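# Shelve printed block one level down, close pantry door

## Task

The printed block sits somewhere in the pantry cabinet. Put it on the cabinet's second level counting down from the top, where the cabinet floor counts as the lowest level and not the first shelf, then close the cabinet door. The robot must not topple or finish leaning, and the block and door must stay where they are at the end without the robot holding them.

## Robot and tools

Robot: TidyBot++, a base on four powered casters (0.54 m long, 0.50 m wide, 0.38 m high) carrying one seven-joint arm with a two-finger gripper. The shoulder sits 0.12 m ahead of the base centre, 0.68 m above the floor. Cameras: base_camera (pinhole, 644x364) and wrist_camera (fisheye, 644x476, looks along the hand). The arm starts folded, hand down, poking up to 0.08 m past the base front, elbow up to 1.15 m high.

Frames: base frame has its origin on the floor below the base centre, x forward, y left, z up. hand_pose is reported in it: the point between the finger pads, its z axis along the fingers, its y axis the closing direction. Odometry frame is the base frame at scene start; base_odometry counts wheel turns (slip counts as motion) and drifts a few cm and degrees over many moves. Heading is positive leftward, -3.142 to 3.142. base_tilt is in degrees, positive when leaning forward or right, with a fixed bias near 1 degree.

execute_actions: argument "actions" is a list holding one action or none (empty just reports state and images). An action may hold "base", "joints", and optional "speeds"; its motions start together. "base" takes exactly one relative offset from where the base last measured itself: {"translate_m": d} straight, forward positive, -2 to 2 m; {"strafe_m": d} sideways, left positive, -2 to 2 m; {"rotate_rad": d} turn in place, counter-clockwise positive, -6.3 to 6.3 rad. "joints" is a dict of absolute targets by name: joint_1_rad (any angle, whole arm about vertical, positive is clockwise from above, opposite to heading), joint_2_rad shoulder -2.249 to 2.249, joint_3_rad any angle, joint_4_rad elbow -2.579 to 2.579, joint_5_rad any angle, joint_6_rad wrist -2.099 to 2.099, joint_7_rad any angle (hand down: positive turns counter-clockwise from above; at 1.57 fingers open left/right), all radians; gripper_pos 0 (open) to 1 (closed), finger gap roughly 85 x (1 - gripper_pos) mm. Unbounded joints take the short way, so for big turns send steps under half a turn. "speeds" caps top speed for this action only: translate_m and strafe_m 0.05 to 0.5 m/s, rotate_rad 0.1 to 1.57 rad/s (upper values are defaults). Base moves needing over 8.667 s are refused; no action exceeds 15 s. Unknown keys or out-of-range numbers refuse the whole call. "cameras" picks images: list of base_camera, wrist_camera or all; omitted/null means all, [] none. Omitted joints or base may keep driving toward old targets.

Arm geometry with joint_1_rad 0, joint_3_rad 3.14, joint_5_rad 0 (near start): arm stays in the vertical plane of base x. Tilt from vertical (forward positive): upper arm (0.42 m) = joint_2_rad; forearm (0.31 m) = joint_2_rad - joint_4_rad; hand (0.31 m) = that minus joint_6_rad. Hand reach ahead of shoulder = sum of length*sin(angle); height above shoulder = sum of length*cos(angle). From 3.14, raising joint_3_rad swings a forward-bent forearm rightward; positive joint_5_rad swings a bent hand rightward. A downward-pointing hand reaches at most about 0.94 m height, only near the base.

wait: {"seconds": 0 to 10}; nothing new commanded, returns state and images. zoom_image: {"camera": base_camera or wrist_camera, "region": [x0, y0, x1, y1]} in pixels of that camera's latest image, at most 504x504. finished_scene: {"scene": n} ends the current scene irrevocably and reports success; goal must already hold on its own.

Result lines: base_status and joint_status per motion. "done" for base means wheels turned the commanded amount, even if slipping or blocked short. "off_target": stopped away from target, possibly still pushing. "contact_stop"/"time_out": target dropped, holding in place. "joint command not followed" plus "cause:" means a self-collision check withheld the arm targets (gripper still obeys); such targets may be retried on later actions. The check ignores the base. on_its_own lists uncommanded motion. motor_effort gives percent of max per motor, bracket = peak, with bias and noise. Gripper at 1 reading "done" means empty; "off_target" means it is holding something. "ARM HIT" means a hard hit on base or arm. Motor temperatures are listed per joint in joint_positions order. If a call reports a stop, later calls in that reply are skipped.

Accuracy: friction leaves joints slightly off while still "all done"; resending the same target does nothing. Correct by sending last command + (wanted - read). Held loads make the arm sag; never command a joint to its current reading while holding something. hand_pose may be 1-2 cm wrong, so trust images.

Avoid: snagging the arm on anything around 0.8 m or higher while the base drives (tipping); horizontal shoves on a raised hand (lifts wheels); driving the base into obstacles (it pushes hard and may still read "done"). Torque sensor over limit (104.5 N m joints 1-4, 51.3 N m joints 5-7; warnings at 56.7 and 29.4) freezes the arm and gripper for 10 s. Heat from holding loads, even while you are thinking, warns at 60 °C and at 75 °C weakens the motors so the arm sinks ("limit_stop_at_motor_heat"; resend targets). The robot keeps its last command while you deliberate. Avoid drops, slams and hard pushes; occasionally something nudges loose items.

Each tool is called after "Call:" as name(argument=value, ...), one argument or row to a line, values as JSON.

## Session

Call:
execute_actions(
  actions=[],
)

Scene clock: 0.00 s.
Motor temperatures (°C, as the motors report them): [34 33 27 31 39 44 41]
base_odometry: x=+0.000 y=+0.000 heading=+0.000 (m, m, rad; odometry frame)
base_tilt: forward=+0.1 right=-0.7 (deg)
base_status: not commanded
joint_positions: joint_1_rad=+0.006 joint_2_rad=-0.327 joint_3_rad=+3.133 joint_4_rad=-2.518 joint_5_rad=-0.003 joint_6_rad=-0.828 joint_7_rad=+1.570 gripper_pos=+0.000
joint_status: not commanded
motor_effort: joint_1_rad=+0 joint_2_rad=-2 joint_3_rad=+0 joint_4_rad=+13 joint_5_rad=-1 joint_6_rad=+0 joint_7_rad=+0 (%)
hand_pose: x=+0.2774 y=+0.0021 z=+0.5884 quat_wxyz=(+0.000, +0.998, +0.000, +0.061) (m; base frame)
pictures: base_camera, wrist_camera
Images, in order (width x height): base_camera 644x364, wrist_camera 644x476.

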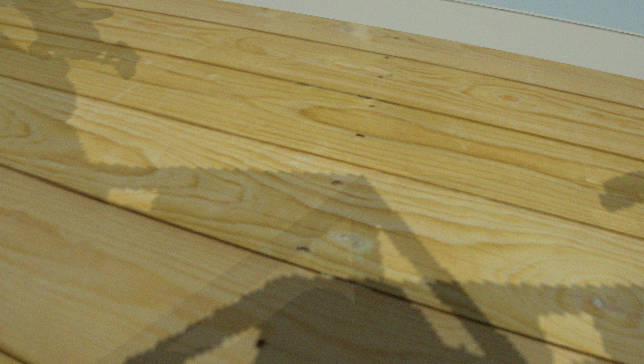

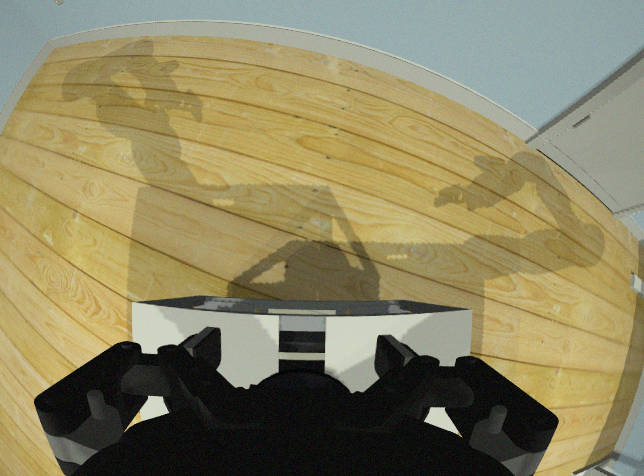

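Call:
execute_actions(
  actions=[
    {"base":{"rotate_rad":2.78},"joints":{"joint_6_rad":0.66}},
  ],
)

Scene clock: 4.97 s.
Motor temperatures (°C, as the motors report them): [34 33 27 31 39 44 41]
base_odometry: x=+0.000 y=+0.000 heading=+2.780 (m, m, rad; odometry frame)
base_tilt: forward=+0.1 right=-0.7 (deg)
base_status: done
joint_positions: joint_1_rad=+0.006 joint_2_rad=-0.327 joint_3_rad=+3.133 joint_4_rad=-2.516 joint_5_rad=-0.003 joint_6_rad=+0.638 joint_7_rad=+1.570 gripper_pos=+0.000
joint_status: all done
motor_effort: joint_1_rad=+1(1) joint_2_rad=-8(9) joint_3_rad=+0(2) joint_4_rad=+20(20) joint_5_rad=-1(1) joint_6_rad=+8(8) joint_7_rad=+0(0) (%)
hand_pose: x=+0.5512 y=+0.0024 z=+0.9038 quat_wxyz=(-0.001, +0.700, +0.000, +0.714) (m; base frame)
pictures: base_camera, wrist_camera
Images, in order (width x height): base_camera 644x364, wrist_camera 644x476.

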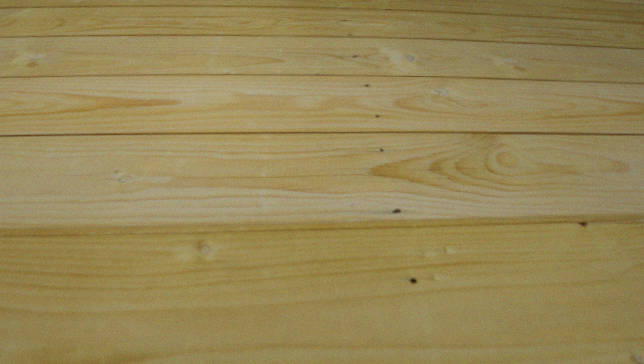

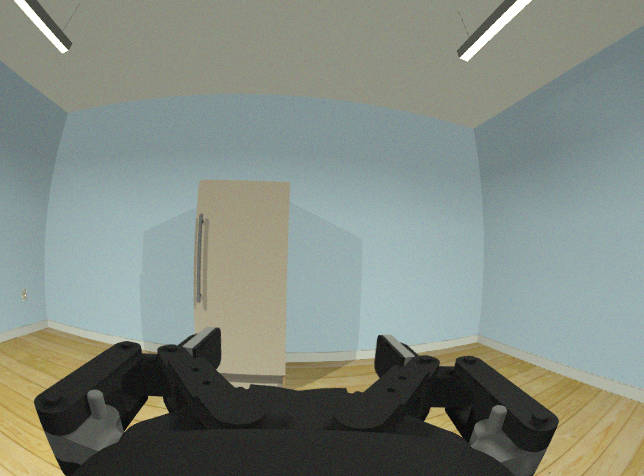

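Call:
execute_actions(
  actions=[
    {"base":{"rotate_rad":0.08}},
  ],
  cameras=[],
)

Call:
execute_actions(
  actions=[
    {"base":{"translate_m":0.9},"joints":{"joint_2_rad":0.7,"joint_4_rad":-1.8,"joint_6_rad":0.97}},
  ],
  cameras=["wrist_camera"],
)

Call:
execute_actions(
  actions=[
    {"base":{"strafe_m":0.28},"joints":{"joint_1_rad":-0.34}},
  ],
)

Scene clock: 11.03 s.
Motor temperatures (°C, as the motors report them): [34 33 27 31 39 44 41]
base_odometry: x=+0.000 y=+0.000 heading=+2.860 (m, m, rad; odometry frame)
base_tilt: forward=+0.1 right=-0.7 (deg)
base_status: done
joint_positions: joint_1_rad=+0.006 joint_2_rad=-0.327 joint_3_rad=+3.133 joint_4_rad=-2.516 joint_5_rad=-0.003 joint_6_rad=+0.638 joint_7_rad=+1.570 gripper_pos=+0.000
joint_status: not commanded
motor_effort: joint_1_rad=+0(1) joint_2_rad=-8(8) joint_3_rad=+1(2) joint_4_rad=+20(21) joint_5_rad=+0(1) joint_6_rad=+8(8) joint_7_rad=+0(0) (%)
hand_pose: x=+0.5512 y=+0.0025 z=+0.9038 quat_wxyz=(-0.001, +0.700, +0.000, +0.714) (m; base frame)
pictures: none
No camera images: the call's "cameras" was empty. Leave "cameras" out to get every camera's image.

Scene clock: 14.20 s.
Motor temperatures (°C, as the motors report them): [34 33 27 31 39 44 41]
base_odometry: x=-0.865 y=+0.249 heading=+2.860 (m, m, rad; odometry frame)
base_tilt: forward=+0.1 right=-0.7 (deg)
base_status: done
joint_positions: joint_1_rad=+0.006 joint_2_rad=+0.700 joint_3_rad=+3.133 joint_4_rad=-1.810 joint_5_rad=-0.003 joint_6_rad=+0.925 joint_7_rad=+1.570 gripper_pos=+0.000
joint_status: all done
motor_effort: joint_1_rad=+0(0) joint_2_rad=-43(45) joint_3_rad=+0(1) joint_4_rad=+16(22) joint_5_rad=+0(0) joint_6_rad=+8(7) joint_7_rad=+0(0) (%)
hand_pose: x=+0.8870 y=+0.0010 z=+0.7455 quat_wxyz=(-0.003, +0.712, -0.003, +0.702) (m; base frame)
pictures: wrist_camera
Images, in order (width x height): wrist_camera 644x476.

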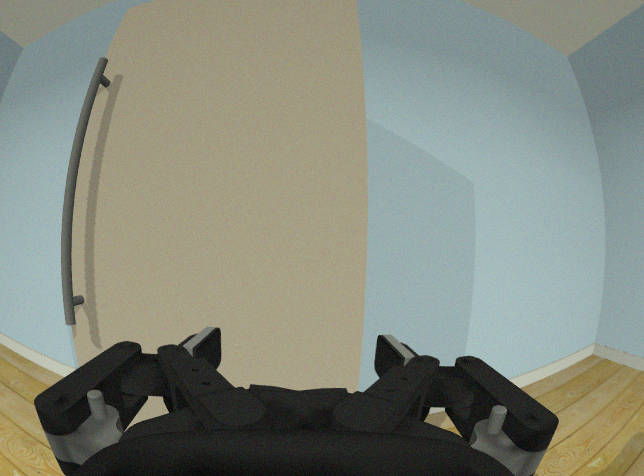

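Scene clock: 16.07 s.
Motor temperatures (°C, as the motors report them): [34 33 27 31 39 44 41]
base_odometry: x=-0.943 y=-0.020 heading=+2.860 (m, m, rad; odometry frame)
base_tilt: forward=+0.1 right=-0.7 (deg)
base_status: done
joint_positions: joint_1_rad=-0.352 joint_2_rad=+0.700 joint_3_rad=+3.125 joint_4_rad=-1.809 joint_5_rad=-0.003 joint_6_rad=+0.925 joint_7_rad=+1.570 gripper_pos=+0.000
joint_status: all done
motor_effort: joint_1_rad=+0(6) joint_2_rad=-43(44) joint_3_rad=-1(4) joint_4_rad=+16(16) joint_5_rad=+0(2) joint_6_rad=+8(9) joint_7_rad=-1(0) (%)
hand_pose: x=+0.8365 y=+0.2737 z=+0.7457 quat_wxyz=(-0.131, +0.701, +0.124, +0.690) (m; base frame)
pictures: base_camera, wrist_camera
Images, in order (width x height): base_camera 644x364, wrist_camera 644x476.

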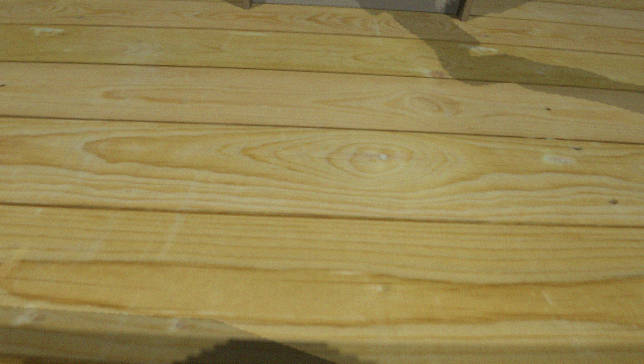

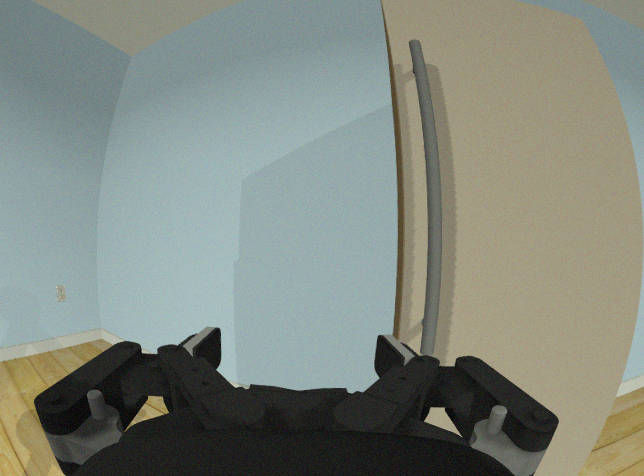

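Call:
execute_actions(
  actions=[
    {"base":{"translate_m":0.16},"joints":{"joint_1_rad":-0.22}},
  ],
  cameras=["wrist_camera"],
)

Scene clock: 22.93 s.
Motor temperatures (°C, as the motors report them): [34 33 27 31 39 44 41]
base_odometry: x=-1.096 y=+0.025 heading=+2.860 (m, m, rad; odometry frame)
base_tilt: forward=+0.2 right=-0.7 (deg)
base_status: done
joint_positions: joint_1_rad=-0.217 joint_2_rad=+0.701 joint_3_rad=+3.131 joint_4_rad=-1.807 joint_5_rad=-0.003 joint_6_rad=+0.927 joint_7_rad=+1.570 gripper_pos=+0.000
joint_status: all done
motor_effort: joint_1_rad=+0(3) joint_2_rad=-43(47) joint_3_rad=-1(3) joint_4_rad=+15(18) joint_5_rad=+0(0) joint_6_rad=+8(9) joint_7_rad=+0(0) (%)
hand_pose: x=+0.8683 y=+0.1714 z=+0.7472 quat_wxyz=(-0.081, +0.707, +0.075, +0.699) (m; base frame)
pictures: wrist_camera
Images, in order (width x height): wrist_camera 644x476.

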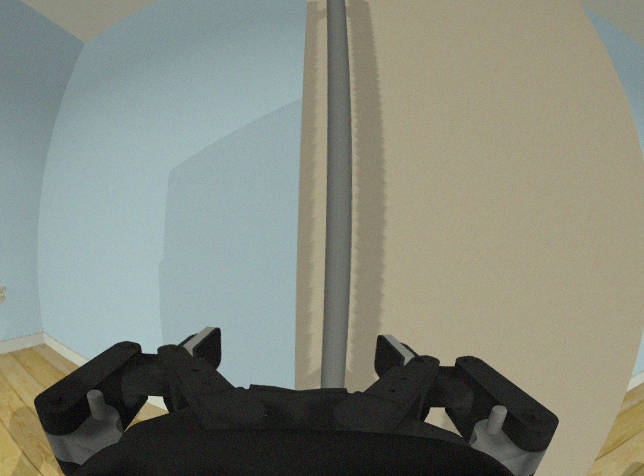

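Call:
execute_actions(
  actions=[
    {"base":{"translate_m":0.105},"speeds":{"translate_m":0.12}},
  ],
  cameras=["wrist_camera"],
)

Call:
execute_actions(
  actions=[
    {"joints":{"gripper_pos":1}},
  ],
  cameras=["wrist_camera"],
)

Scene clock: 27.70 s.
Motor temperatures (°C, as the motors report them): [34 33 27 31 39 44 41]
base_odometry: x=-1.197 y=+0.054 heading=+2.861 (m, m, rad; odometry frame)
base_tilt: forward=+0.1 right=-0.7 (deg)
base_status: done
joint_positions: joint_1_rad=-0.217 joint_2_rad=+0.701 joint_3_rad=+3.131 joint_4_rad=-1.806 joint_5_rad=-0.003 joint_6_rad=+0.927 joint_7_rad=+1.570 gripper_pos=+0.000
joint_status: not commanded
motor_effort: joint_1_rad=+0(3) joint_2_rad=-43(45) joint_3_rad=+0(2) joint_4_rad=+16(17) joint_5_rad=+0(1) joint_6_rad=+8(9) joint_7_rad=+0(0) (%)
hand_pose: x=+0.8684 y=+0.1714 z=+0.7474 quat_wxyz=(-0.081, +0.706, +0.075, +0.699) (m; base frame)
pictures: wrist_camera
Images, in order (width x height): wrist_camera 644x476.

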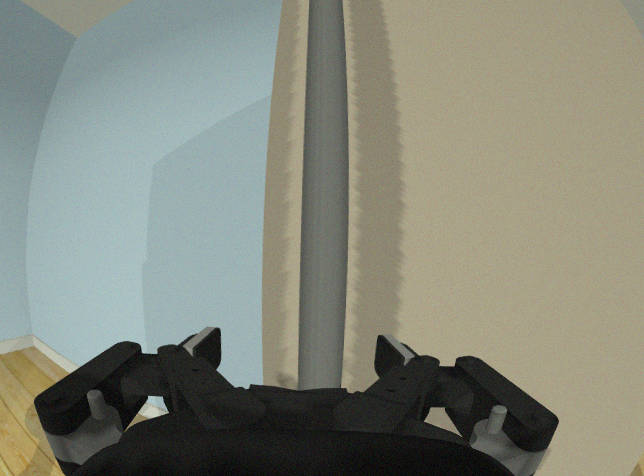

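Scene clock: 28.80 s.
Motor temperatures (°C, as the motors report them): [34 33 27 31 39 44 41]
base_odometry: x=-1.197 y=+0.054 heading=+2.861 (m, m, rad; odometry frame)
base_tilt: forward=+0.1 right=-0.7 (deg)
base_status: not commanded
joint_positions: joint_1_rad=-0.208 joint_2_rad=+0.701 joint_3_rad=+3.139 joint_4_rad=-1.807 joint_5_rad=-0.004 joint_6_rad=+0.928 joint_7_rad=+1.570 gripper_pos=+0.783
joint_status: gripper_pos off_target (ended at +0.783, target +1.000)
motor_effort: joint_1_rad=+0(7) joint_2_rad=-43(43) joint_3_rad=-2(7) joint_4_rad=+19(20) joint_5_rad=-1(5) joint_6_rad=+9(9) joint_7_rad=-2(1) (%)
hand_pose: x=+0.8707 y=+0.1607 z=+0.7473 quat_wxyz=(-0.075, +0.707, +0.071, +0.700) (m; base frame)
pictures: wrist_camera
Images, in order (width x height): wrist_camera 644x476.

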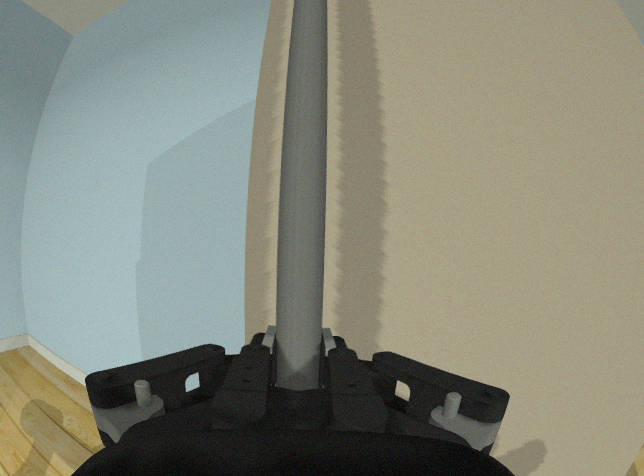

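Call:
execute_actions(
  actions=[
    {"base":{"translate_m":-0.2},"joints":{"joint_1_rad":-0.16},"speeds":{"translate_m":0.15}},
  ],
  cameras=[],
)

Call:
execute_actions(
  actions=[
    {"base":{"translate_m":-0.12},"joints":{"joint_1_rad":-0.06},"speeds":{"translate_m":0.15}},
  ],
  cameras=[],
)

Call:
execute_actions(
  actions=[
    {"base":{"strafe_m":-0.17},"joints":{"joint_1_rad":-0.2},"speeds":{"strafe_m":0.3}},
  ],
  cameras=[],
)

Call:
execute_actions(
  actions=[
    {"base":{"strafe_m":-0.19},"joints":{"joint_1_rad":-0.39},"speeds":{"strafe_m":0.3}},
  ],
  cameras=[],
)

Call:
execute_actions(
  actions=[
    {"base":{"strafe_m":-0.22},"joints":{"joint_1_rad":-0.56},"speeds":{"strafe_m":0.3}},
  ],
)

Scene clock: 42.23 s.
Motor temperatures (°C, as the motors report them): [34 33 27 31 39 44 41]
base_odometry: x=-1.005 y=-0.002 heading=+2.861 (m, m, rad; odometry frame)
base_tilt: forward=+0.1 right=-0.7 (deg)
base_status: done
joint_positions: joint_1_rad=-0.148 joint_2_rad=+0.709 joint_3_rad=+3.139 joint_4_rad=-1.795 joint_5_rad=-0.004 joint_6_rad=+0.929 joint_7_rad=+1.570 gripper_pos=+0.785
joint_status: all done
motor_effort: joint_1_rad=-2(6) joint_2_rad=-45(48) joint_3_rad=-2(4) joint_4_rad=+15(19) joint_5_rad=-1(5) joint_6_rad=+9(11) joint_7_rad=-1(2) (%)
hand_pose: x=+0.8827 y=+0.1156 z=+0.7473 quat_wxyz=(-0.054, +0.707, +0.050, +0.704) (m; base frame)
pictures: none
No camera images: the call's "cameras" was empty. Leave "cameras" out to get every camera's image.

Scene clock: 43.73 s.
Motor temperatures (°C, as the motors report them): [34 33 27 31 39 44 41]
base_odometry: x=-0.890 y=-0.035 heading=+2.861 (m, m, rad; odometry frame)
base_tilt: forward=+0.2 right=-0.7 (deg)
base_status: done
joint_positions: joint_1_rad=-0.055 joint_2_rad=+0.707 joint_3_rad=+3.136 joint_4_rad=-1.798 joint_5_rad=-0.004 joint_6_rad=+0.930 joint_7_rad=+1.570 gripper_pos=+0.788
joint_status: all done
motor_effort: joint_1_rad=-1(5) joint_2_rad=-45(50) joint_3_rad=-2(4) joint_4_rad=+15(19) joint_5_rad=-2(5) joint_6_rad=+9(11) joint_7_rad=-2(2) (%)
hand_pose: x=+0.8890 y=+0.0457 z=+0.7472 quat_wxyz=(-0.022, +0.709, +0.017, +0.705) (m; base frame)
pictures: none
No camera images: the call's "cameras" was empty. Leave "cameras" out to get every camera's image.

Scene clock: 45.27 s.
Motor temperatures (°C, as the motors report them): [34 33 27 31 39 44 41]
base_odometry: x=-0.843 y=+0.128 heading=+2.861 (m, m, rad; odometry frame)
base_tilt: forward=+0.1 right=-0.7 (deg)
base_status: done
joint_positions: joint_1_rad=-0.235 joint_2_rad=+0.705 joint_3_rad=+3.116 joint_4_rad=-1.803 joint_5_rad=+0.005 joint_6_rad=+0.930 joint_7_rad=+1.570 gripper_pos=+0.789
joint_status: all done
motor_effort: joint_1_rad=+7(10) joint_2_rad=-41(45) joint_3_rad=+3(5) joint_4_rad=+18(19) joint_5_rad=-4(6) joint_6_rad=+8(9) joint_7_rad=-2(3) (%)
hand_pose: x=+0.8637 y=+0.1951 z=+0.7471 quat_wxyz=(-0.096, +0.704, +0.086, +0.698) (m; base frame)
pictures: none
No camera images: the call's "cameras" was empty. Leave "cameras" out to get every camera's image.

Scene clock: 46.87 s.
Motor temperatures (°C, as the motors report them): [34 33 27 31 39 44 41]
base_odometry: x=-0.790 y=+0.311 heading=+2.861 (m, m, rad; odometry frame)
base_tilt: forward=+0.1 right=-0.7 (deg)
base_status: done
joint_positions: joint_1_rad=-0.423 joint_2_rad=+0.703 joint_3_rad=+3.117 joint_4_rad=-1.807 joint_5_rad=+0.005 joint_6_rad=+0.931 joint_7_rad=+1.570 gripper_pos=+0.789
joint_status: all done
motor_effort: joint_1_rad=+6(11) joint_2_rad=-42(43) joint_3_rad=+2(6) joint_4_rad=+18(20) joint_5_rad=-4(6) joint_6_rad=+8(10) joint_7_rad=-2(2) (%)
hand_pose: x=+0.8133 y=+0.3299 z=+0.7471 quat_wxyz=(-0.161, +0.693, +0.152, +0.686) (m; base frame)
pictures: none
No camera images: the call's "cameras" was empty. Leave "cameras" out to get every camera's image.

Scene clock: 48.60 s.
Motor temperatures (°C, as the motors report them): [34 33 27 31 39 44 41]
base_odometry: x=-0.729 y=+0.522 heading=+2.861 (m, m, rad; odometry frame)
base_tilt: forward=+0.2 right=-0.7 (deg)
base_status: done
joint_positions: joint_1_rad=-0.592 joint_2_rad=+0.703 joint_3_rad=+3.116 joint_4_rad=-1.807 joint_5_rad=+0.016 joint_6_rad=+0.931 joint_7_rad=+1.570 gripper_pos=+0.789
joint_status: all done
motor_effort: joint_1_rad=+7(9) joint_2_rad=-44(46) joint_3_rad=+4(4) joint_4_rad=+17(20) joint_5_rad=-6(8) joint_6_rad=+9(10) joint_7_rad=-2(2) (%)
hand_pose: x=+0.7459 y=+0.4449 z=+0.7472 quat_wxyz=(-0.219, +0.676, +0.215, +0.670) (m; base frame)
pictures: base_camera, wrist_camera
Images, in order (width x height): base_camera 644x364, wrist_camera 644x476.

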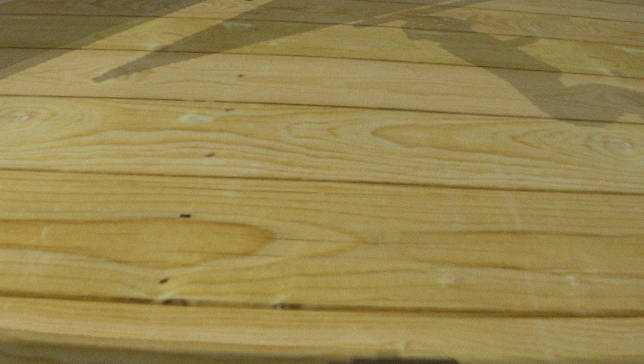

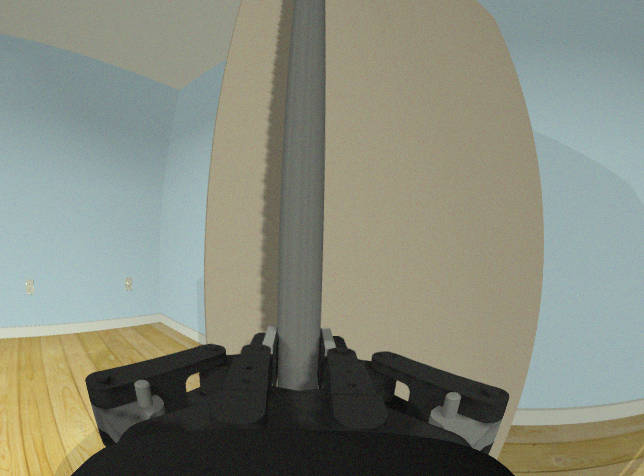

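Call:
execute_actions(
  actions=[
    {"base":{"strafe_m":-0.4},"joints":{"joint_1_rad":-0.69},"speeds":{"strafe_m":0.2}},
  ],
  cameras=["wrist_camera"],
)

Call:
execute_actions(
  actions=[
    {"joints":{"gripper_pos":0}},
  ],
)

Scene clock: 57.73 s.
Motor temperatures (°C, as the motors report them): [34 33 27 31 39 44 41]
base_odometry: x=-0.618 y=+0.906 heading=+2.861 (m, m, rad; odometry frame)
base_tilt: forward=+0.1 right=-0.7 (deg)
base_status: done
joint_positions: joint_1_rad=-0.715 joint_2_rad=+0.702 joint_3_rad=+3.118 joint_4_rad=-1.809 joint_5_rad=+0.016 joint_6_rad=+0.932 joint_7_rad=+1.570 gripper_pos=+0.794
joint_status: all done
motor_effort: joint_1_rad=+4(8) joint_2_rad=-43(47) joint_3_rad=+2(7) joint_4_rad=+16(23) joint_5_rad=-5(8) joint_6_rad=+8(11) joint_7_rad=-2(1) (%)
hand_pose: x=+0.6871 y=+0.5171 z=+0.7472 quat_wxyz=(-0.259, +0.662, +0.256, +0.655) (m; base frame)
pictures: wrist_camera
Images, in order (width x height): wrist_camera 644x476.

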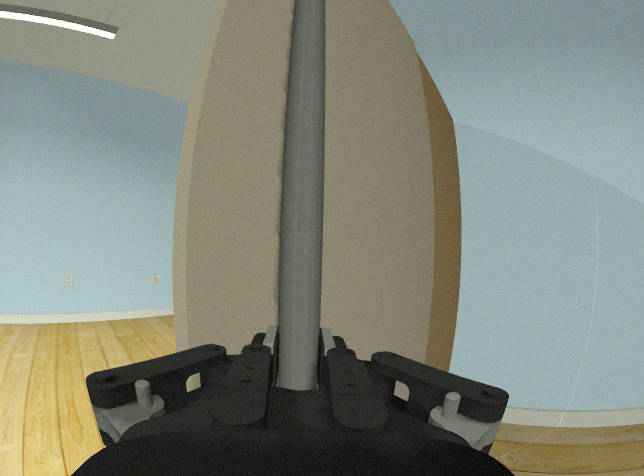

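Scene clock: 58.83 s.
Motor temperatures (°C, as the motors report them): [34 33 27 31 39 44 41]
base_odometry: x=-0.618 y=+0.906 heading=+2.861 (m, m, rad; odometry frame)
base_tilt: forward=+0.1 right=-0.7 (deg)
base_status: not commanded
joint_positions: joint_1_rad=-0.698 joint_2_rad=+0.702 joint_3_rad=+3.121 joint_4_rad=-1.808 joint_5_rad=+0.016 joint_6_rad=+0.932 joint_7_rad=+1.570 gripper_pos=+0.000
joint_status: all done
motor_effort: joint_1_rad=+0(4) joint_2_rad=-43(44) joint_3_rad=-1(2) joint_4_rad=+16(16) joint_5_rad=+0(5) joint_6_rad=+8(9) joint_7_rad=+0(2) (%)
hand_pose: x=+0.6968 y=+0.5064 z=+0.7473 quat_wxyz=(-0.252, +0.664, +0.250, +0.658) (m; base frame)
pictures: base_camera, wrist_camera
Images, in order (width x height): base_camera 644x364, wrist_camera 644x476.

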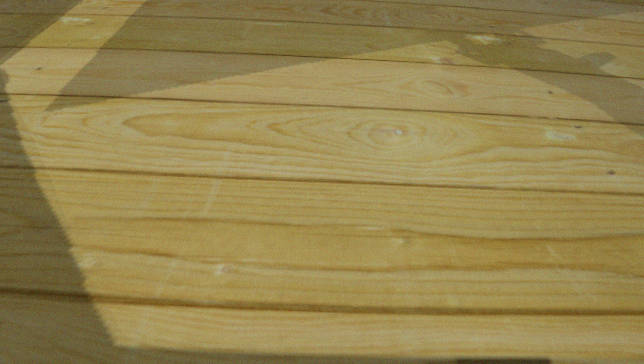

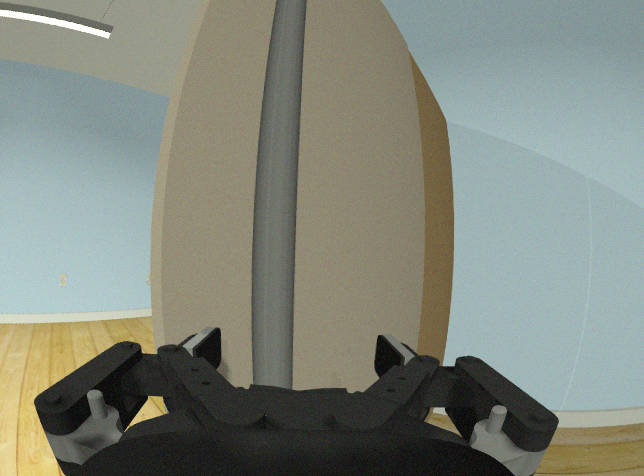

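Call:
execute_actions(
  actions=[
    {"joints":{"joint_2_rad":-0.38,"joint_4_rad":-2.5,"joint_6_rad":0.3}},
  ],
  cameras=["wrist_camera"],
)

Call:
execute_actions(
  actions=[
    {"base":{"strafe_m":0.92},"joints":{"joint_1_rad":0.02,"joint_3_rad":3.155,"joint_5_rad":-0.03}},
  ],
)

Scene clock: 64.50 s.
Motor temperatures (°C, as the motors report them): [34 33 27 31 39 44 41]
base_odometry: x=-0.618 y=+0.906 heading=+2.861 (m, m, rad; odometry frame)
base_tilt: forward=+0.1 right=-0.7 (deg)
base_status: not commanded
joint_positions: joint_1_rad=-0.698 joint_2_rad=-0.372 joint_3_rad=+3.121 joint_4_rad=-2.487 joint_5_rad=+0.016 joint_6_rad=+0.344 joint_7_rad=+1.570 gripper_pos=+0.000
joint_status: all done
motor_effort: joint_1_rad=+0(0) joint_2_rad=-6(45) joint_3_rad=+0(1) joint_4_rad=+20(22) joint_5_rad=-1(0) joint_6_rad=+8(9) joint_7_rad=-1(0) (%)
hand_pose: x=+0.4332 y=+0.2798 z=+0.8487 quat_wxyz=(-0.217, +0.722, +0.281, +0.594) (m; base frame)
pictures: wrist_camera
Images, in order (width x height): wrist_camera 644x476.

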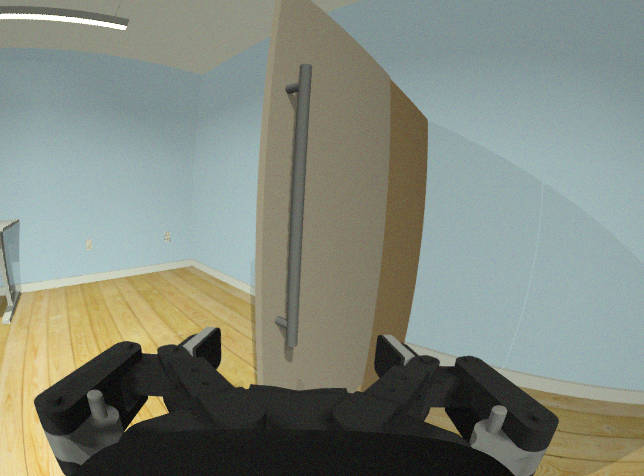

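Scene clock: 67.87 s.
Motor temperatures (°C, as the motors report them): [34 33 27 31 39 44 41]
base_odometry: x=-0.873 y=+0.022 heading=+2.861 (m, m, rad; odometry frame)
base_tilt: forward=+0.1 right=-0.7 (deg)
base_status: done
joint_positions: joint_1_rad=+0.006 joint_2_rad=-0.373 joint_3_rad=+3.142 joint_4_rad=-2.488 joint_5_rad=-0.001 joint_6_rad=+0.344 joint_7_rad=+1.570 gripper_pos=+0.000
joint_status: all done
motor_effort: joint_1_rad=+0(0) joint_2_rad=-7(7) joint_3_rad=+1(2) joint_4_rad=+20(21) joint_5_rad=+0(1) joint_6_rad=+8(8) joint_7_rad=+0(0) (%)
hand_pose: x=+0.5397 y=-0.0012 z=+0.8493 quat_wxyz=(+0.001, +0.774, -0.003, +0.633) (m; base frame)
pictures: base_camera, wrist_camera
Images, in order (width x height): base_camera 644x364, wrist_camera 644x476.

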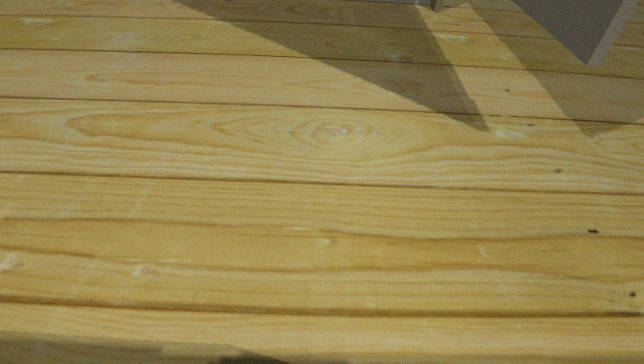

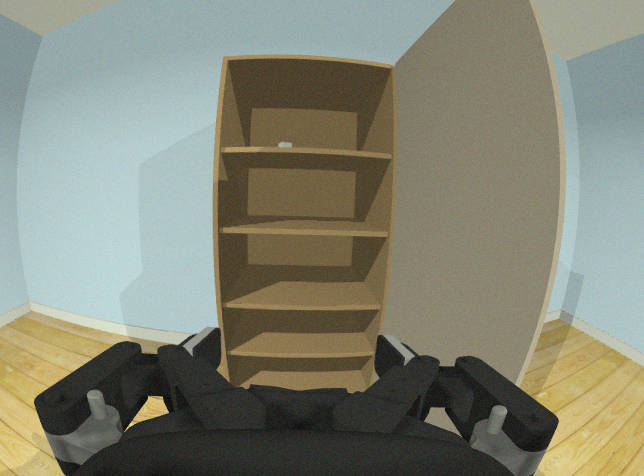

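Call:
execute_actions(
  actions=[
    {"base":{"translate_m":0.33},"joints":{"joint_1_rad":-0.12,"joint_2_rad":0.2,"joint_4_rad":-0.93,"joint_6_rad":-0.8}},
  ],
)

Scene clock: 74.63 s.
Motor temperatures (°C, as the motors report them): [34 33 27 31 39 44 41]
base_odometry: x=-1.190 y=+0.114 heading=+2.861 (m, m, rad; odometry frame)
base_tilt: forward=+0.1 right=-0.7 (deg)
base_status: done
joint_positions: joint_1_rad=-0.103 joint_2_rad=+0.185 joint_3_rad=+3.142 joint_4_rad=-0.944 joint_5_rad=-0.001 joint_6_rad=-0.755 joint_7_rad=+1.570 gripper_pos=+0.000
joint_status: all done
motor_effort: joint_1_rad=+0(1) joint_2_rad=-30(30) joint_3_rad=+0(1) joint_4_rad=+22(23) joint_5_rad=+0(0) joint_6_rad=+8(9) joint_7_rad=+0(0) (%)
hand_pose: x=+0.7732 y=+0.0693 z=+1.1340 quat_wxyz=(-0.031, +0.808, +0.041, +0.588) (m; base frame)
pictures: base_camera, wrist_camera
Images, in order (width x height): base_camera 644x364, wrist_camera 644x476.

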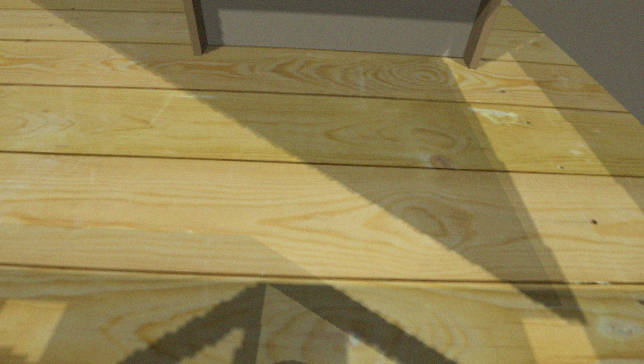

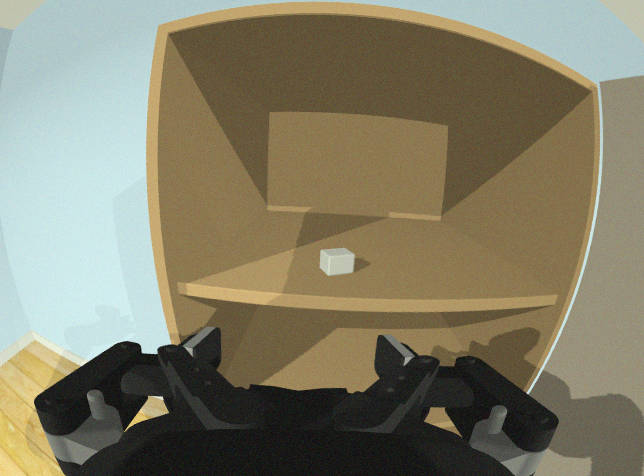

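Call:
execute_actions(
  actions=[
    {"base":{"translate_m":0.22},"joints":{"joint_1_rad":-0.07,"joint_4_rad":-1.01},"speeds":{"translate_m":0.25}},
  ],
  cameras=["wrist_camera"],
)

Scene clock: 79.90 s.
Motor temperatures (°C, as the motors report them): [34 33 27 31 39 44 41]
base_odometry: x=-1.401 y=+0.174 heading=+2.861 (m, m, rad; odometry frame)
base_tilt: forward=+0.2 right=-0.7 (deg)
base_status: done
joint_positions: joint_1_rad=-0.080 joint_2_rad=+0.196 joint_3_rad=+3.143 joint_4_rad=-1.001 joint_5_rad=-0.002 joint_6_rad=-0.756 joint_7_rad=+1.570 gripper_pos=+0.000
joint_status: all done
motor_effort: joint_1_rad=+0(1) joint_2_rad=-29(34) joint_3_rad=-1(1) joint_4_rad=+20(22) joint_5_rad=-1(1) joint_6_rad=+6(8) joint_7_rad=+0(0) (%)
hand_pose: x=+0.7801 y=+0.0543 z=+1.0931 quat_wxyz=(-0.023, +0.828, +0.032, +0.559) (m; base frame)
pictures: wrist_camera
Images, in order (width x height): wrist_camera 644x476.

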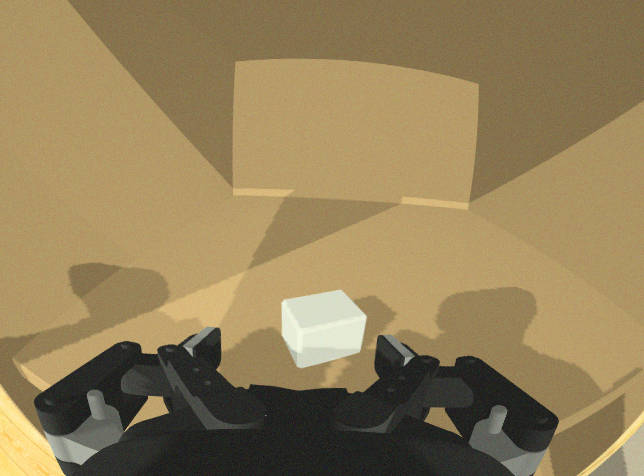

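Already lightly touching the shelf.

Call:
execute_actions(
  actions=[
    {"base":{"translate_m":0.04},"joints":{"joint_1_rad":-0.045,"joint_4_rad":-0.985},"speeds":{"translate_m":0.08}},
  ],
  cameras=["wrist_camera"],
)

Call:
execute_actions(
  actions=[
    {"joints":{"gripper_pos":1}},
  ],
  cameras=["wrist_camera"],
)

Scene clock: 89.00 s.
Motor temperatures (°C, as the motors report them): [34 33 27 31 39 44 41]
base_odometry: x=-1.440 y=+0.185 heading=+2.861 (m, m, rad; odometry frame)
base_tilt: forward=+0.1 right=-0.7 (deg)
base_status: done
joint_positions: joint_1_rad=-0.057 joint_2_rad=+0.201 joint_3_rad=+3.145 joint_4_rad=-0.994 joint_5_rad=-0.002 joint_6_rad=-0.757 joint_7_rad=+1.570 gripper_pos=+0.000
joint_status: all done
motor_effort: joint_1_rad=+0(1) joint_2_rad=-30(34) joint_3_rad=-1(1) joint_4_rad=+21(22) joint_5_rad=-1(1) joint_6_rad=+8(8) joint_7_rad=+0(0) (%)
hand_pose: x=+0.7832 y=+0.0378 z=+1.0942 quat_wxyz=(-0.016, +0.828, +0.022, +0.561) (m; base frame)
pictures: wrist_camera
Images, in order (width x height): wrist_camera 644x476.

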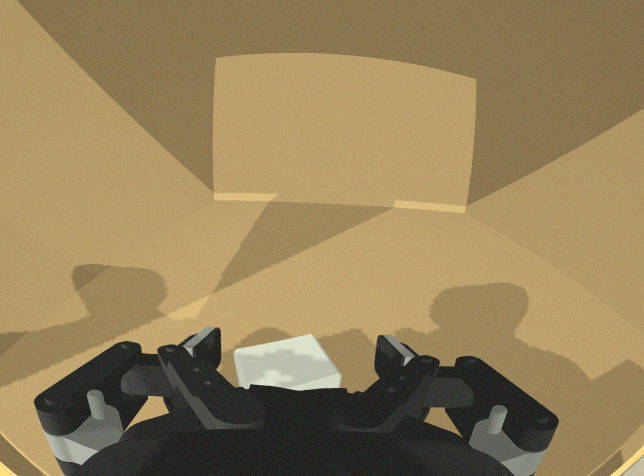

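Scene clock: 90.10 s.
Motor temperatures (°C, as the motors report them): [34 33 27 31 39 44 41]
base_odometry: x=-1.440 y=+0.185 heading=+2.861 (m, m, rad; odometry frame)
base_tilt: forward=+0.2 right=-0.7 (deg)
base_status: not commanded
joint_positions: joint_1_rad=-0.057 joint_2_rad=+0.200 joint_3_rad=+3.145 joint_4_rad=-0.989 joint_5_rad=-0.002 joint_6_rad=-0.757 joint_7_rad=+1.570 gripper_pos=+0.564
joint_status: gripper_pos off_target (ended at +0.564, target +1.000)
motor_effort: joint_1_rad=+0(1) joint_2_rad=-30(31) joint_3_rad=-1(1) joint_4_rad=+21(22) joint_5_rad=-1(1) joint_6_rad=+7(8) joint_7_rad=+0(0) (%)
hand_pose: x=+0.7828 y=+0.0378 z=+1.0973 quat_wxyz=(-0.016, +0.826, +0.022, +0.563) (m; base frame)
pictures: wrist_camera
Images, in order (width x height): wrist_camera 644x476.

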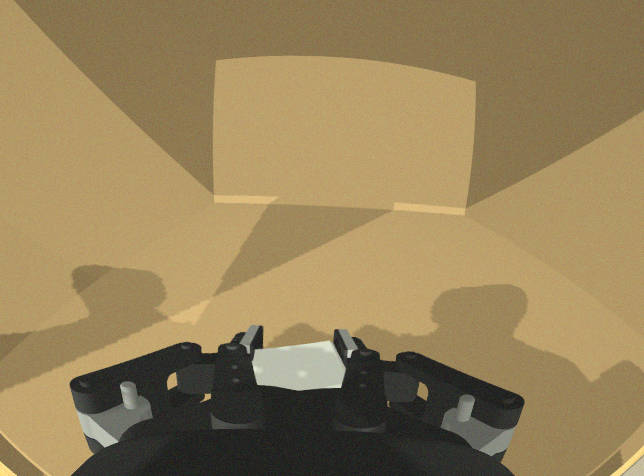

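Call:
execute_actions(
  actions=[
    {"base":{"translate_m":-0.24},"joints":{"joint_4_rad":-0.94},"speeds":{"translate_m":0.25}},
  ],
  cameras=[],
)

Call:
execute_actions(
  actions=[
    {"joints":{"joint_4_rad":-1.68,"joint_6_rad":-0.04}},
  ],
  cameras=["wrist_camera"],
)

Scene clock: 95.03 s.
Motor temperatures (°C, as the motors report them): [34 33 27 31 39 44 41]
base_odometry: x=-1.209 y=+0.119 heading=+2.861 (m, m, rad; odometry frame)
base_tilt: forward=+0.1 right=-0.7 (deg)
base_status: done
joint_positions: joint_1_rad=-0.055 joint_2_rad=+0.200 joint_3_rad=+3.146 joint_4_rad=-0.953 joint_5_rad=-0.004 joint_6_rad=-0.758 joint_7_rad=+1.570 gripper_pos=+0.564
joint_status: all done
motor_effort: joint_1_rad=+0(1) joint_2_rad=-30(35) joint_3_rad=+0(2) joint_4_rad=+22(22) joint_5_rad=+0(1) joint_6_rad=+8(8) joint_7_rad=+0(1) (%)
hand_pose: x=+0.7824 y=+0.0364 z=+1.1178 quat_wxyz=(-0.017, +0.816, +0.020, +0.577) (m; base frame)
pictures: none
No camera images: the call's "cameras" was empty. Leave "cameras" out to get every camera's image.

Scene clock: 97.03 s.
Motor temperatures (°C, as the motors report them): [34 33 27 31 39 44 41]
base_odometry: x=-1.209 y=+0.119 heading=+2.861 (m, m, rad; odometry frame)
base_tilt: forward=+0.1 right=-0.7 (deg)
base_status: not commanded
joint_positions: joint_1_rad=-0.055 joint_2_rad=+0.201 joint_3_rad=+3.146 joint_4_rad=-1.669 joint_5_rad=-0.004 joint_6_rad=-0.086 joint_7_rad=+1.570 gripper_pos=+0.564
joint_status: all done
motor_effort: joint_1_rad=+0(0) joint_2_rad=-31(34) joint_3_rad=+0(0) joint_4_rad=+22(24) joint_5_rad=+0(1) joint_6_rad=+8(9) joint_7_rad=+0(1) (%)
hand_pose: x=+0.7909 y=+0.0360 z=+0.8847 quat_wxyz=(-0.015, +0.829, +0.019, +0.559) (m; base frame)
pictures: wrist_camera
Images, in order (width x height): wrist_camera 644x476.

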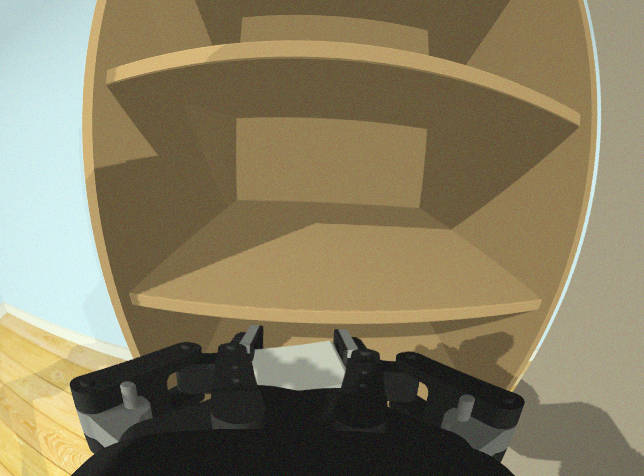

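Call:
execute_actions(
  actions=[
    {"base":{"translate_m":0.26},"speeds":{"translate_m":0.25}},
  ],
  cameras=[],
)

Call:
execute_actions(
  actions=[
    {"joints":{"joint_4_rad":-1.78}},
  ],
  cameras=["wrist_camera"],
)

Scene clock: 101.77 s.
Motor temperatures (°C, as the motors report them): [34 33 27 31 39 44 41]
base_odometry: x=-1.459 y=+0.191 heading=+2.862 (m, m, rad; odometry frame)
base_tilt: forward=+0.2 right=-0.7 (deg)
base_status: done
joint_positions: joint_1_rad=-0.055 joint_2_rad=+0.201 joint_3_rad=+3.146 joint_4_rad=-1.670 joint_5_rad=-0.004 joint_6_rad=-0.084 joint_7_rad=+1.570 gripper_pos=+0.564
joint_status: not commanded
motor_effort: joint_1_rad=+0(1) joint_2_rad=-31(35) joint_3_rad=-1(3) joint_4_rad=+23(23) joint_5_rad=-1(1) joint_6_rad=+8(8) joint_7_rad=+0(0) (%)
hand_pose: x=+0.7912 y=+0.0359 z=+0.8843 quat_wxyz=(-0.015, +0.829, +0.019, +0.559) (m; base frame)
pictures: none
No camera images: the call's "cameras" was empty. Leave "cameras" out to get every camera's image.

Scene clock: 102.70 s.
Motor temperatures (°C, as the motors report them): [34 33 27 31 39 44 41]
base_odometry: x=-1.459 y=+0.191 heading=+2.862 (m, m, rad; odometry frame)
base_tilt: forward=+0.1 right=-0.7 (deg)
base_status: not commanded
joint_positions: joint_1_rad=-0.055 joint_2_rad=+0.199 joint_3_rad=+3.146 joint_4_rad=-1.758 joint_5_rad=-0.004 joint_6_rad=-0.071 joint_7_rad=+1.570 gripper_pos=+0.564
joint_status: all done
motor_effort: joint_1_rad=+0(0) joint_2_rad=-29(32) joint_3_rad=-1(0) joint_4_rad=+20(22) joint_5_rad=-1(1) joint_6_rad=+7(8) joint_7_rad=+0(1) (%)
hand_pose: x=+0.7717 y=+0.0349 z=+0.8383 quat_wxyz=(-0.015, +0.849, +0.020, +0.528) (m; base frame)
pictures: wrist_camera
Images, in order (width x height): wrist_camera 644x476.

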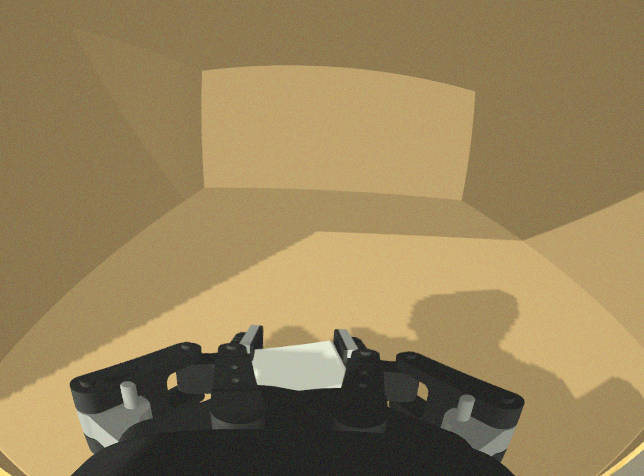

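Call:
execute_actions(
  actions=[
    {"joints":{"gripper_pos":0}},
  ],
  cameras=[],
)

Call:
execute_actions(
  actions=[
    {"base":{"translate_m":-0.62},"joints":{"joint_4_rad":-1.73}},
  ],
  cameras=["wrist_camera"],
)

Call:
execute_actions(
  actions=[
    {"base":{"strafe_m":-0.64},"joints":{"joint_1_rad":-0.1,"joint_2_rad":-0.38,"joint_4_rad":-2.5,"joint_6_rad":-0.3,"gripper_pos":1},"speeds":{"strafe_m":0.3}},
  ],
)

Scene clock: 108.17 s.
Motor temperatures (°C, as the motors report them): [34 33 27 31 39 44 41]
base_odometry: x=-1.459 y=+0.191 heading=+2.862 (m, m, rad; odometry frame)
base_tilt: forward=+0.1 right=-0.7 (deg)
base_status: not commanded
joint_positions: joint_1_rad=-0.055 joint_2_rad=+0.199 joint_3_rad=+3.146 joint_4_rad=-1.765 joint_5_rad=-0.004 joint_6_rad=-0.071 joint_7_rad=+1.570 gripper_pos=+0.000
joint_status: all done
motor_effort: joint_1_rad=+0(0) joint_2_rad=-30(31) joint_3_rad=-1(1) joint_4_rad=+21(22) joint_5_rad=-1(0) joint_6_rad=+7(8) joint_7_rad=+0(0) (%)
hand_pose: x=+0.7701 y=+0.0348 z=+0.8346 quat_wxyz=(-0.014, +0.850, +0.020, +0.525) (m; base frame)
pictures: none
No camera images: the call's "cameras" was empty. Leave "cameras" out to get every camera's image.

Scene clock: 110.87 s.
Motor temperatures (°C, as the motors report them): [34 33 27 31 39 44 41]
base_odometry: x=-0.863 y=+0.019 heading=+2.862 (m, m, rad; odometry frame)
base_tilt: forward=+0.1 right=-0.7 (deg)
base_status: done
joint_positions: joint_1_rad=-0.054 joint_2_rad=+0.201 joint_3_rad=+3.146 joint_4_rad=-1.734 joint_5_rad=-0.004 joint_6_rad=-0.071 joint_7_rad=+1.570 gripper_pos=+0.000
joint_status: all done
motor_effort: joint_1_rad=+0(2) joint_2_rad=-31(33) joint_3_rad=+0(2) joint_4_rad=+22(23) joint_5_rad=-1(1) joint_6_rad=+7(8) joint_7_rad=+0(0) (%)
hand_pose: x=+0.7782 y=+0.0342 z=+0.8512 quat_wxyz=(-0.014, +0.843, +0.019, +0.538) (m; base frame)
pictures: wrist_camera
Images, in order (width x height): wrist_camera 644x476.

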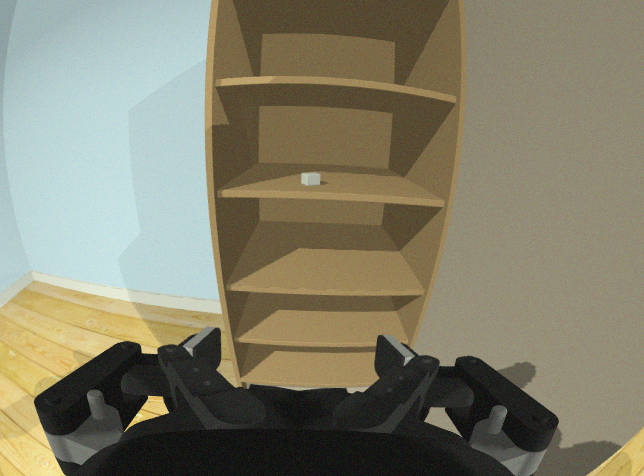

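Scene clock: 113.97 s.
Motor temperatures (°C, as the motors report them): [34 33 27 31 39 44 41]
base_odometry: x=-0.686 y=+0.635 heading=+2.862 (m, m, rad; odometry frame)
base_tilt: forward=+0.1 right=-0.7 (deg)
base_status: done
joint_positions: joint_1_rad=-0.083 joint_2_rad=-0.370 joint_3_rad=+3.146 joint_4_rad=-2.489 joint_5_rad=-0.004 joint_6_rad=-0.257 joint_7_rad=+1.570 gripper_pos=+0.999
joint_status: all done
motor_effort: joint_1_rad=+0(2) joint_2_rad=-5(31) joint_3_rad=+1(3) joint_4_rad=+18(22) joint_5_rad=-1(1) joint_6_rad=+6(9) joint_7_rad=+0(0) (%)
hand_pose: x=+0.4496 y=+0.0278 z=+0.6856 quat_wxyz=(-0.017, +0.927, +0.034, +0.373) (m; base frame)
pictures: base_camera, wrist_camera
Images, in order (width x height): base_camera 644x364, wrist_camera 644x476.

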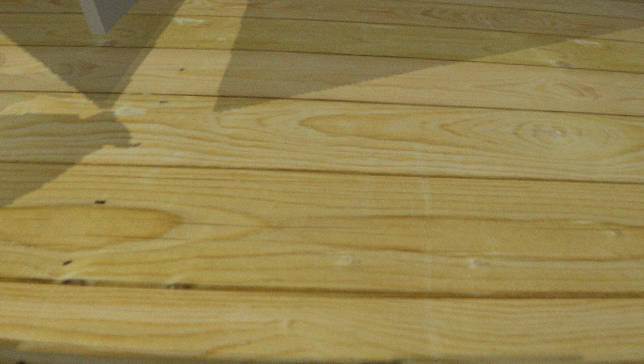

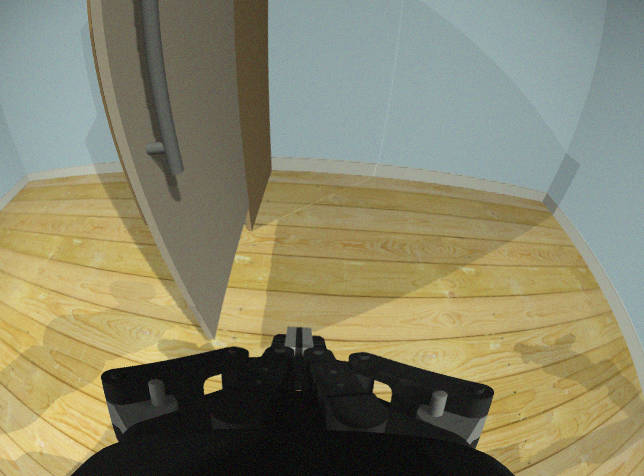

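Call:
execute_actions(
  actions=[
    {"joints":{"joint_1_rad":-0.15,"joint_2_rad":1.25,"joint_4_rad":-1.65,"joint_6_rad":1.33}},
  ],
  cameras=[],
)

Call:
execute_actions(
  actions=[
    {"base":{"strafe_m":0.6},"speeds":{"strafe_m":0.13}},
  ],
)

Call:
wait(
  seconds=2,
)

Scene clock: 120.13 s.
Motor temperatures (°C, as the motors report them): [34 33 27 31 39 44 41]
base_odometry: x=-0.686 y=+0.635 heading=+2.862 (m, m, rad; odometry frame)
base_tilt: forward=+0.1 right=-0.7 (deg)
base_status: not commanded
joint_positions: joint_1_rad=-0.133 joint_2_rad=+1.245 joint_3_rad=+3.146 joint_4_rad=-1.666 joint_5_rad=-0.004 joint_6_rad=+1.284 joint_7_rad=+1.570 gripper_pos=+0.999
joint_status: all done
motor_effort: joint_1_rad=+0(0) joint_2_rad=-49(50) joint_3_rad=-1(0) joint_4_rad=+9(19) joint_5_rad=-1(1) joint_6_rad=+8(8) joint_7_rad=+0(0) (%)
hand_pose: x=+0.8935 y=+0.1017 z=+0.4927 quat_wxyz=(-0.043, +0.725, +0.047, +0.685) (m; base frame)
pictures: none
No camera images: the call's "cameras" was empty. Leave "cameras" out to get every camera's image.

Scene clock: 125.40 s.
Motor temperatures (°C, as the motors report them): [34 33 27 31 39 44 41]
base_odometry: x=-0.852 y=+0.058 heading=+2.862 (m, m, rad; odometry frame)
base_tilt: forward=+0.1 right=-0.7 (deg)
base_status: done
joint_positions: joint_1_rad=-0.149 joint_2_rad=+1.245 joint_3_rad=+3.157 joint_4_rad=-1.664 joint_5_rad=-0.020 joint_6_rad=+1.285 joint_7_rad=+1.570 gripper_pos=+0.999
joint_status: not commanded
motor_effort: joint_1_rad=-1(7) joint_2_rad=-49(50) joint_3_rad=-1(5) joint_4_rad=+9(12) joint_5_rad=-1(5) joint_6_rad=+8(9) joint_7_rad=+0(0) (%)
hand_pose: x=+0.8938 y=+0.1051 z=+0.4936 quat_wxyz=(-0.040, +0.724, +0.048, +0.687) (m; base frame)
pictures: base_camera, wrist_camera
Images, in order (width x height): base_camera 644x364, wrist_camera 644x476.

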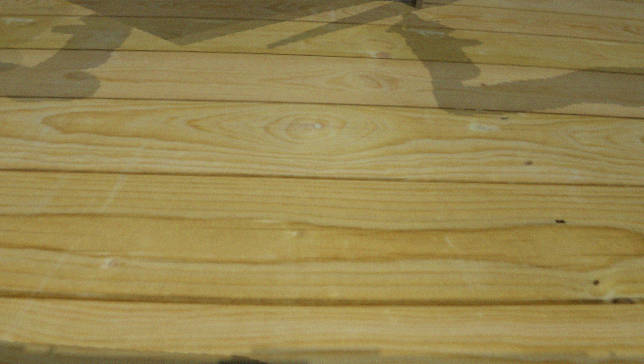

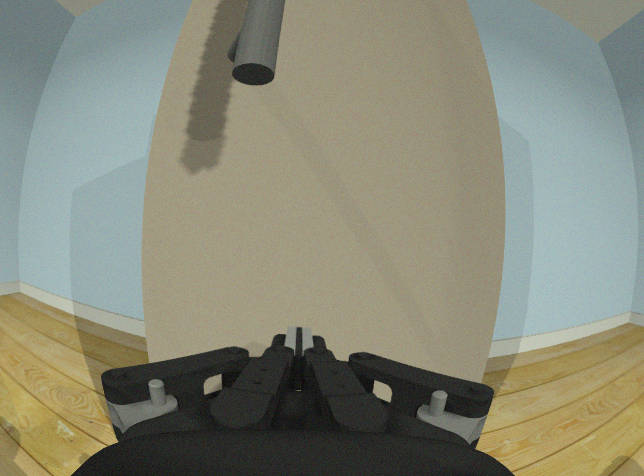

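Scene clock: 127.40 s.
Motor temperatures (°C, as the motors report them): [34 33 27 31 39 44 41]
base_odometry: x=-0.852 y=+0.058 heading=+2.862 (m, m, rad; odometry frame)
base_tilt: forward=+0.1 right=-0.7 (deg)
base_status: done
joint_positions: joint_1_rad=-0.149 joint_2_rad=+1.245 joint_3_rad=+3.157 joint_4_rad=-1.664 joint_5_rad=-0.020 joint_6_rad=+1.285 joint_7_rad=+1.570 gripper_pos=+0.999
joint_status: not commanded
motor_effort: joint_1_rad=+0(7) joint_2_rad=-49(50) joint_3_rad=+0(5) joint_4_rad=+10(12) joint_5_rad=-1(5) joint_6_rad=+9(9) joint_7_rad=+0(0) (%)
hand_pose: x=+0.8938 y=+0.1051 z=+0.4936 quat_wxyz=(-0.040, +0.724, +0.048, +0.687) (m; base frame)
wait: 2.00 s; at rest by 0.27 s
pictures: base_camera, wrist_camera
Images, in order (width x height): base_camera 644x364, wrist_camera 644x476.

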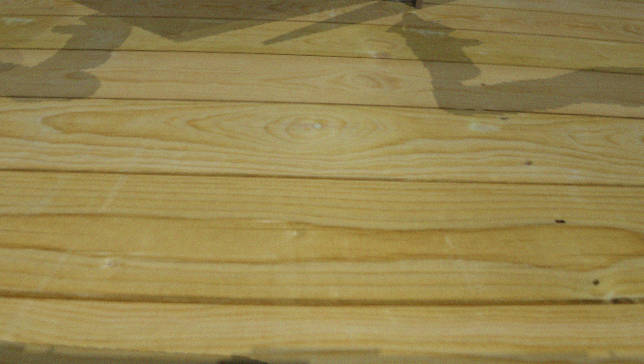

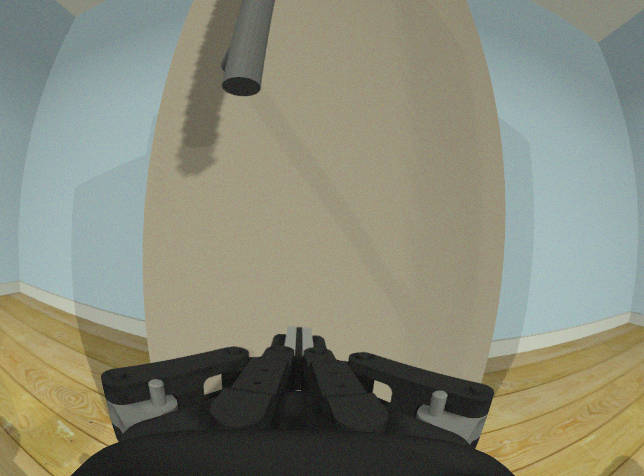

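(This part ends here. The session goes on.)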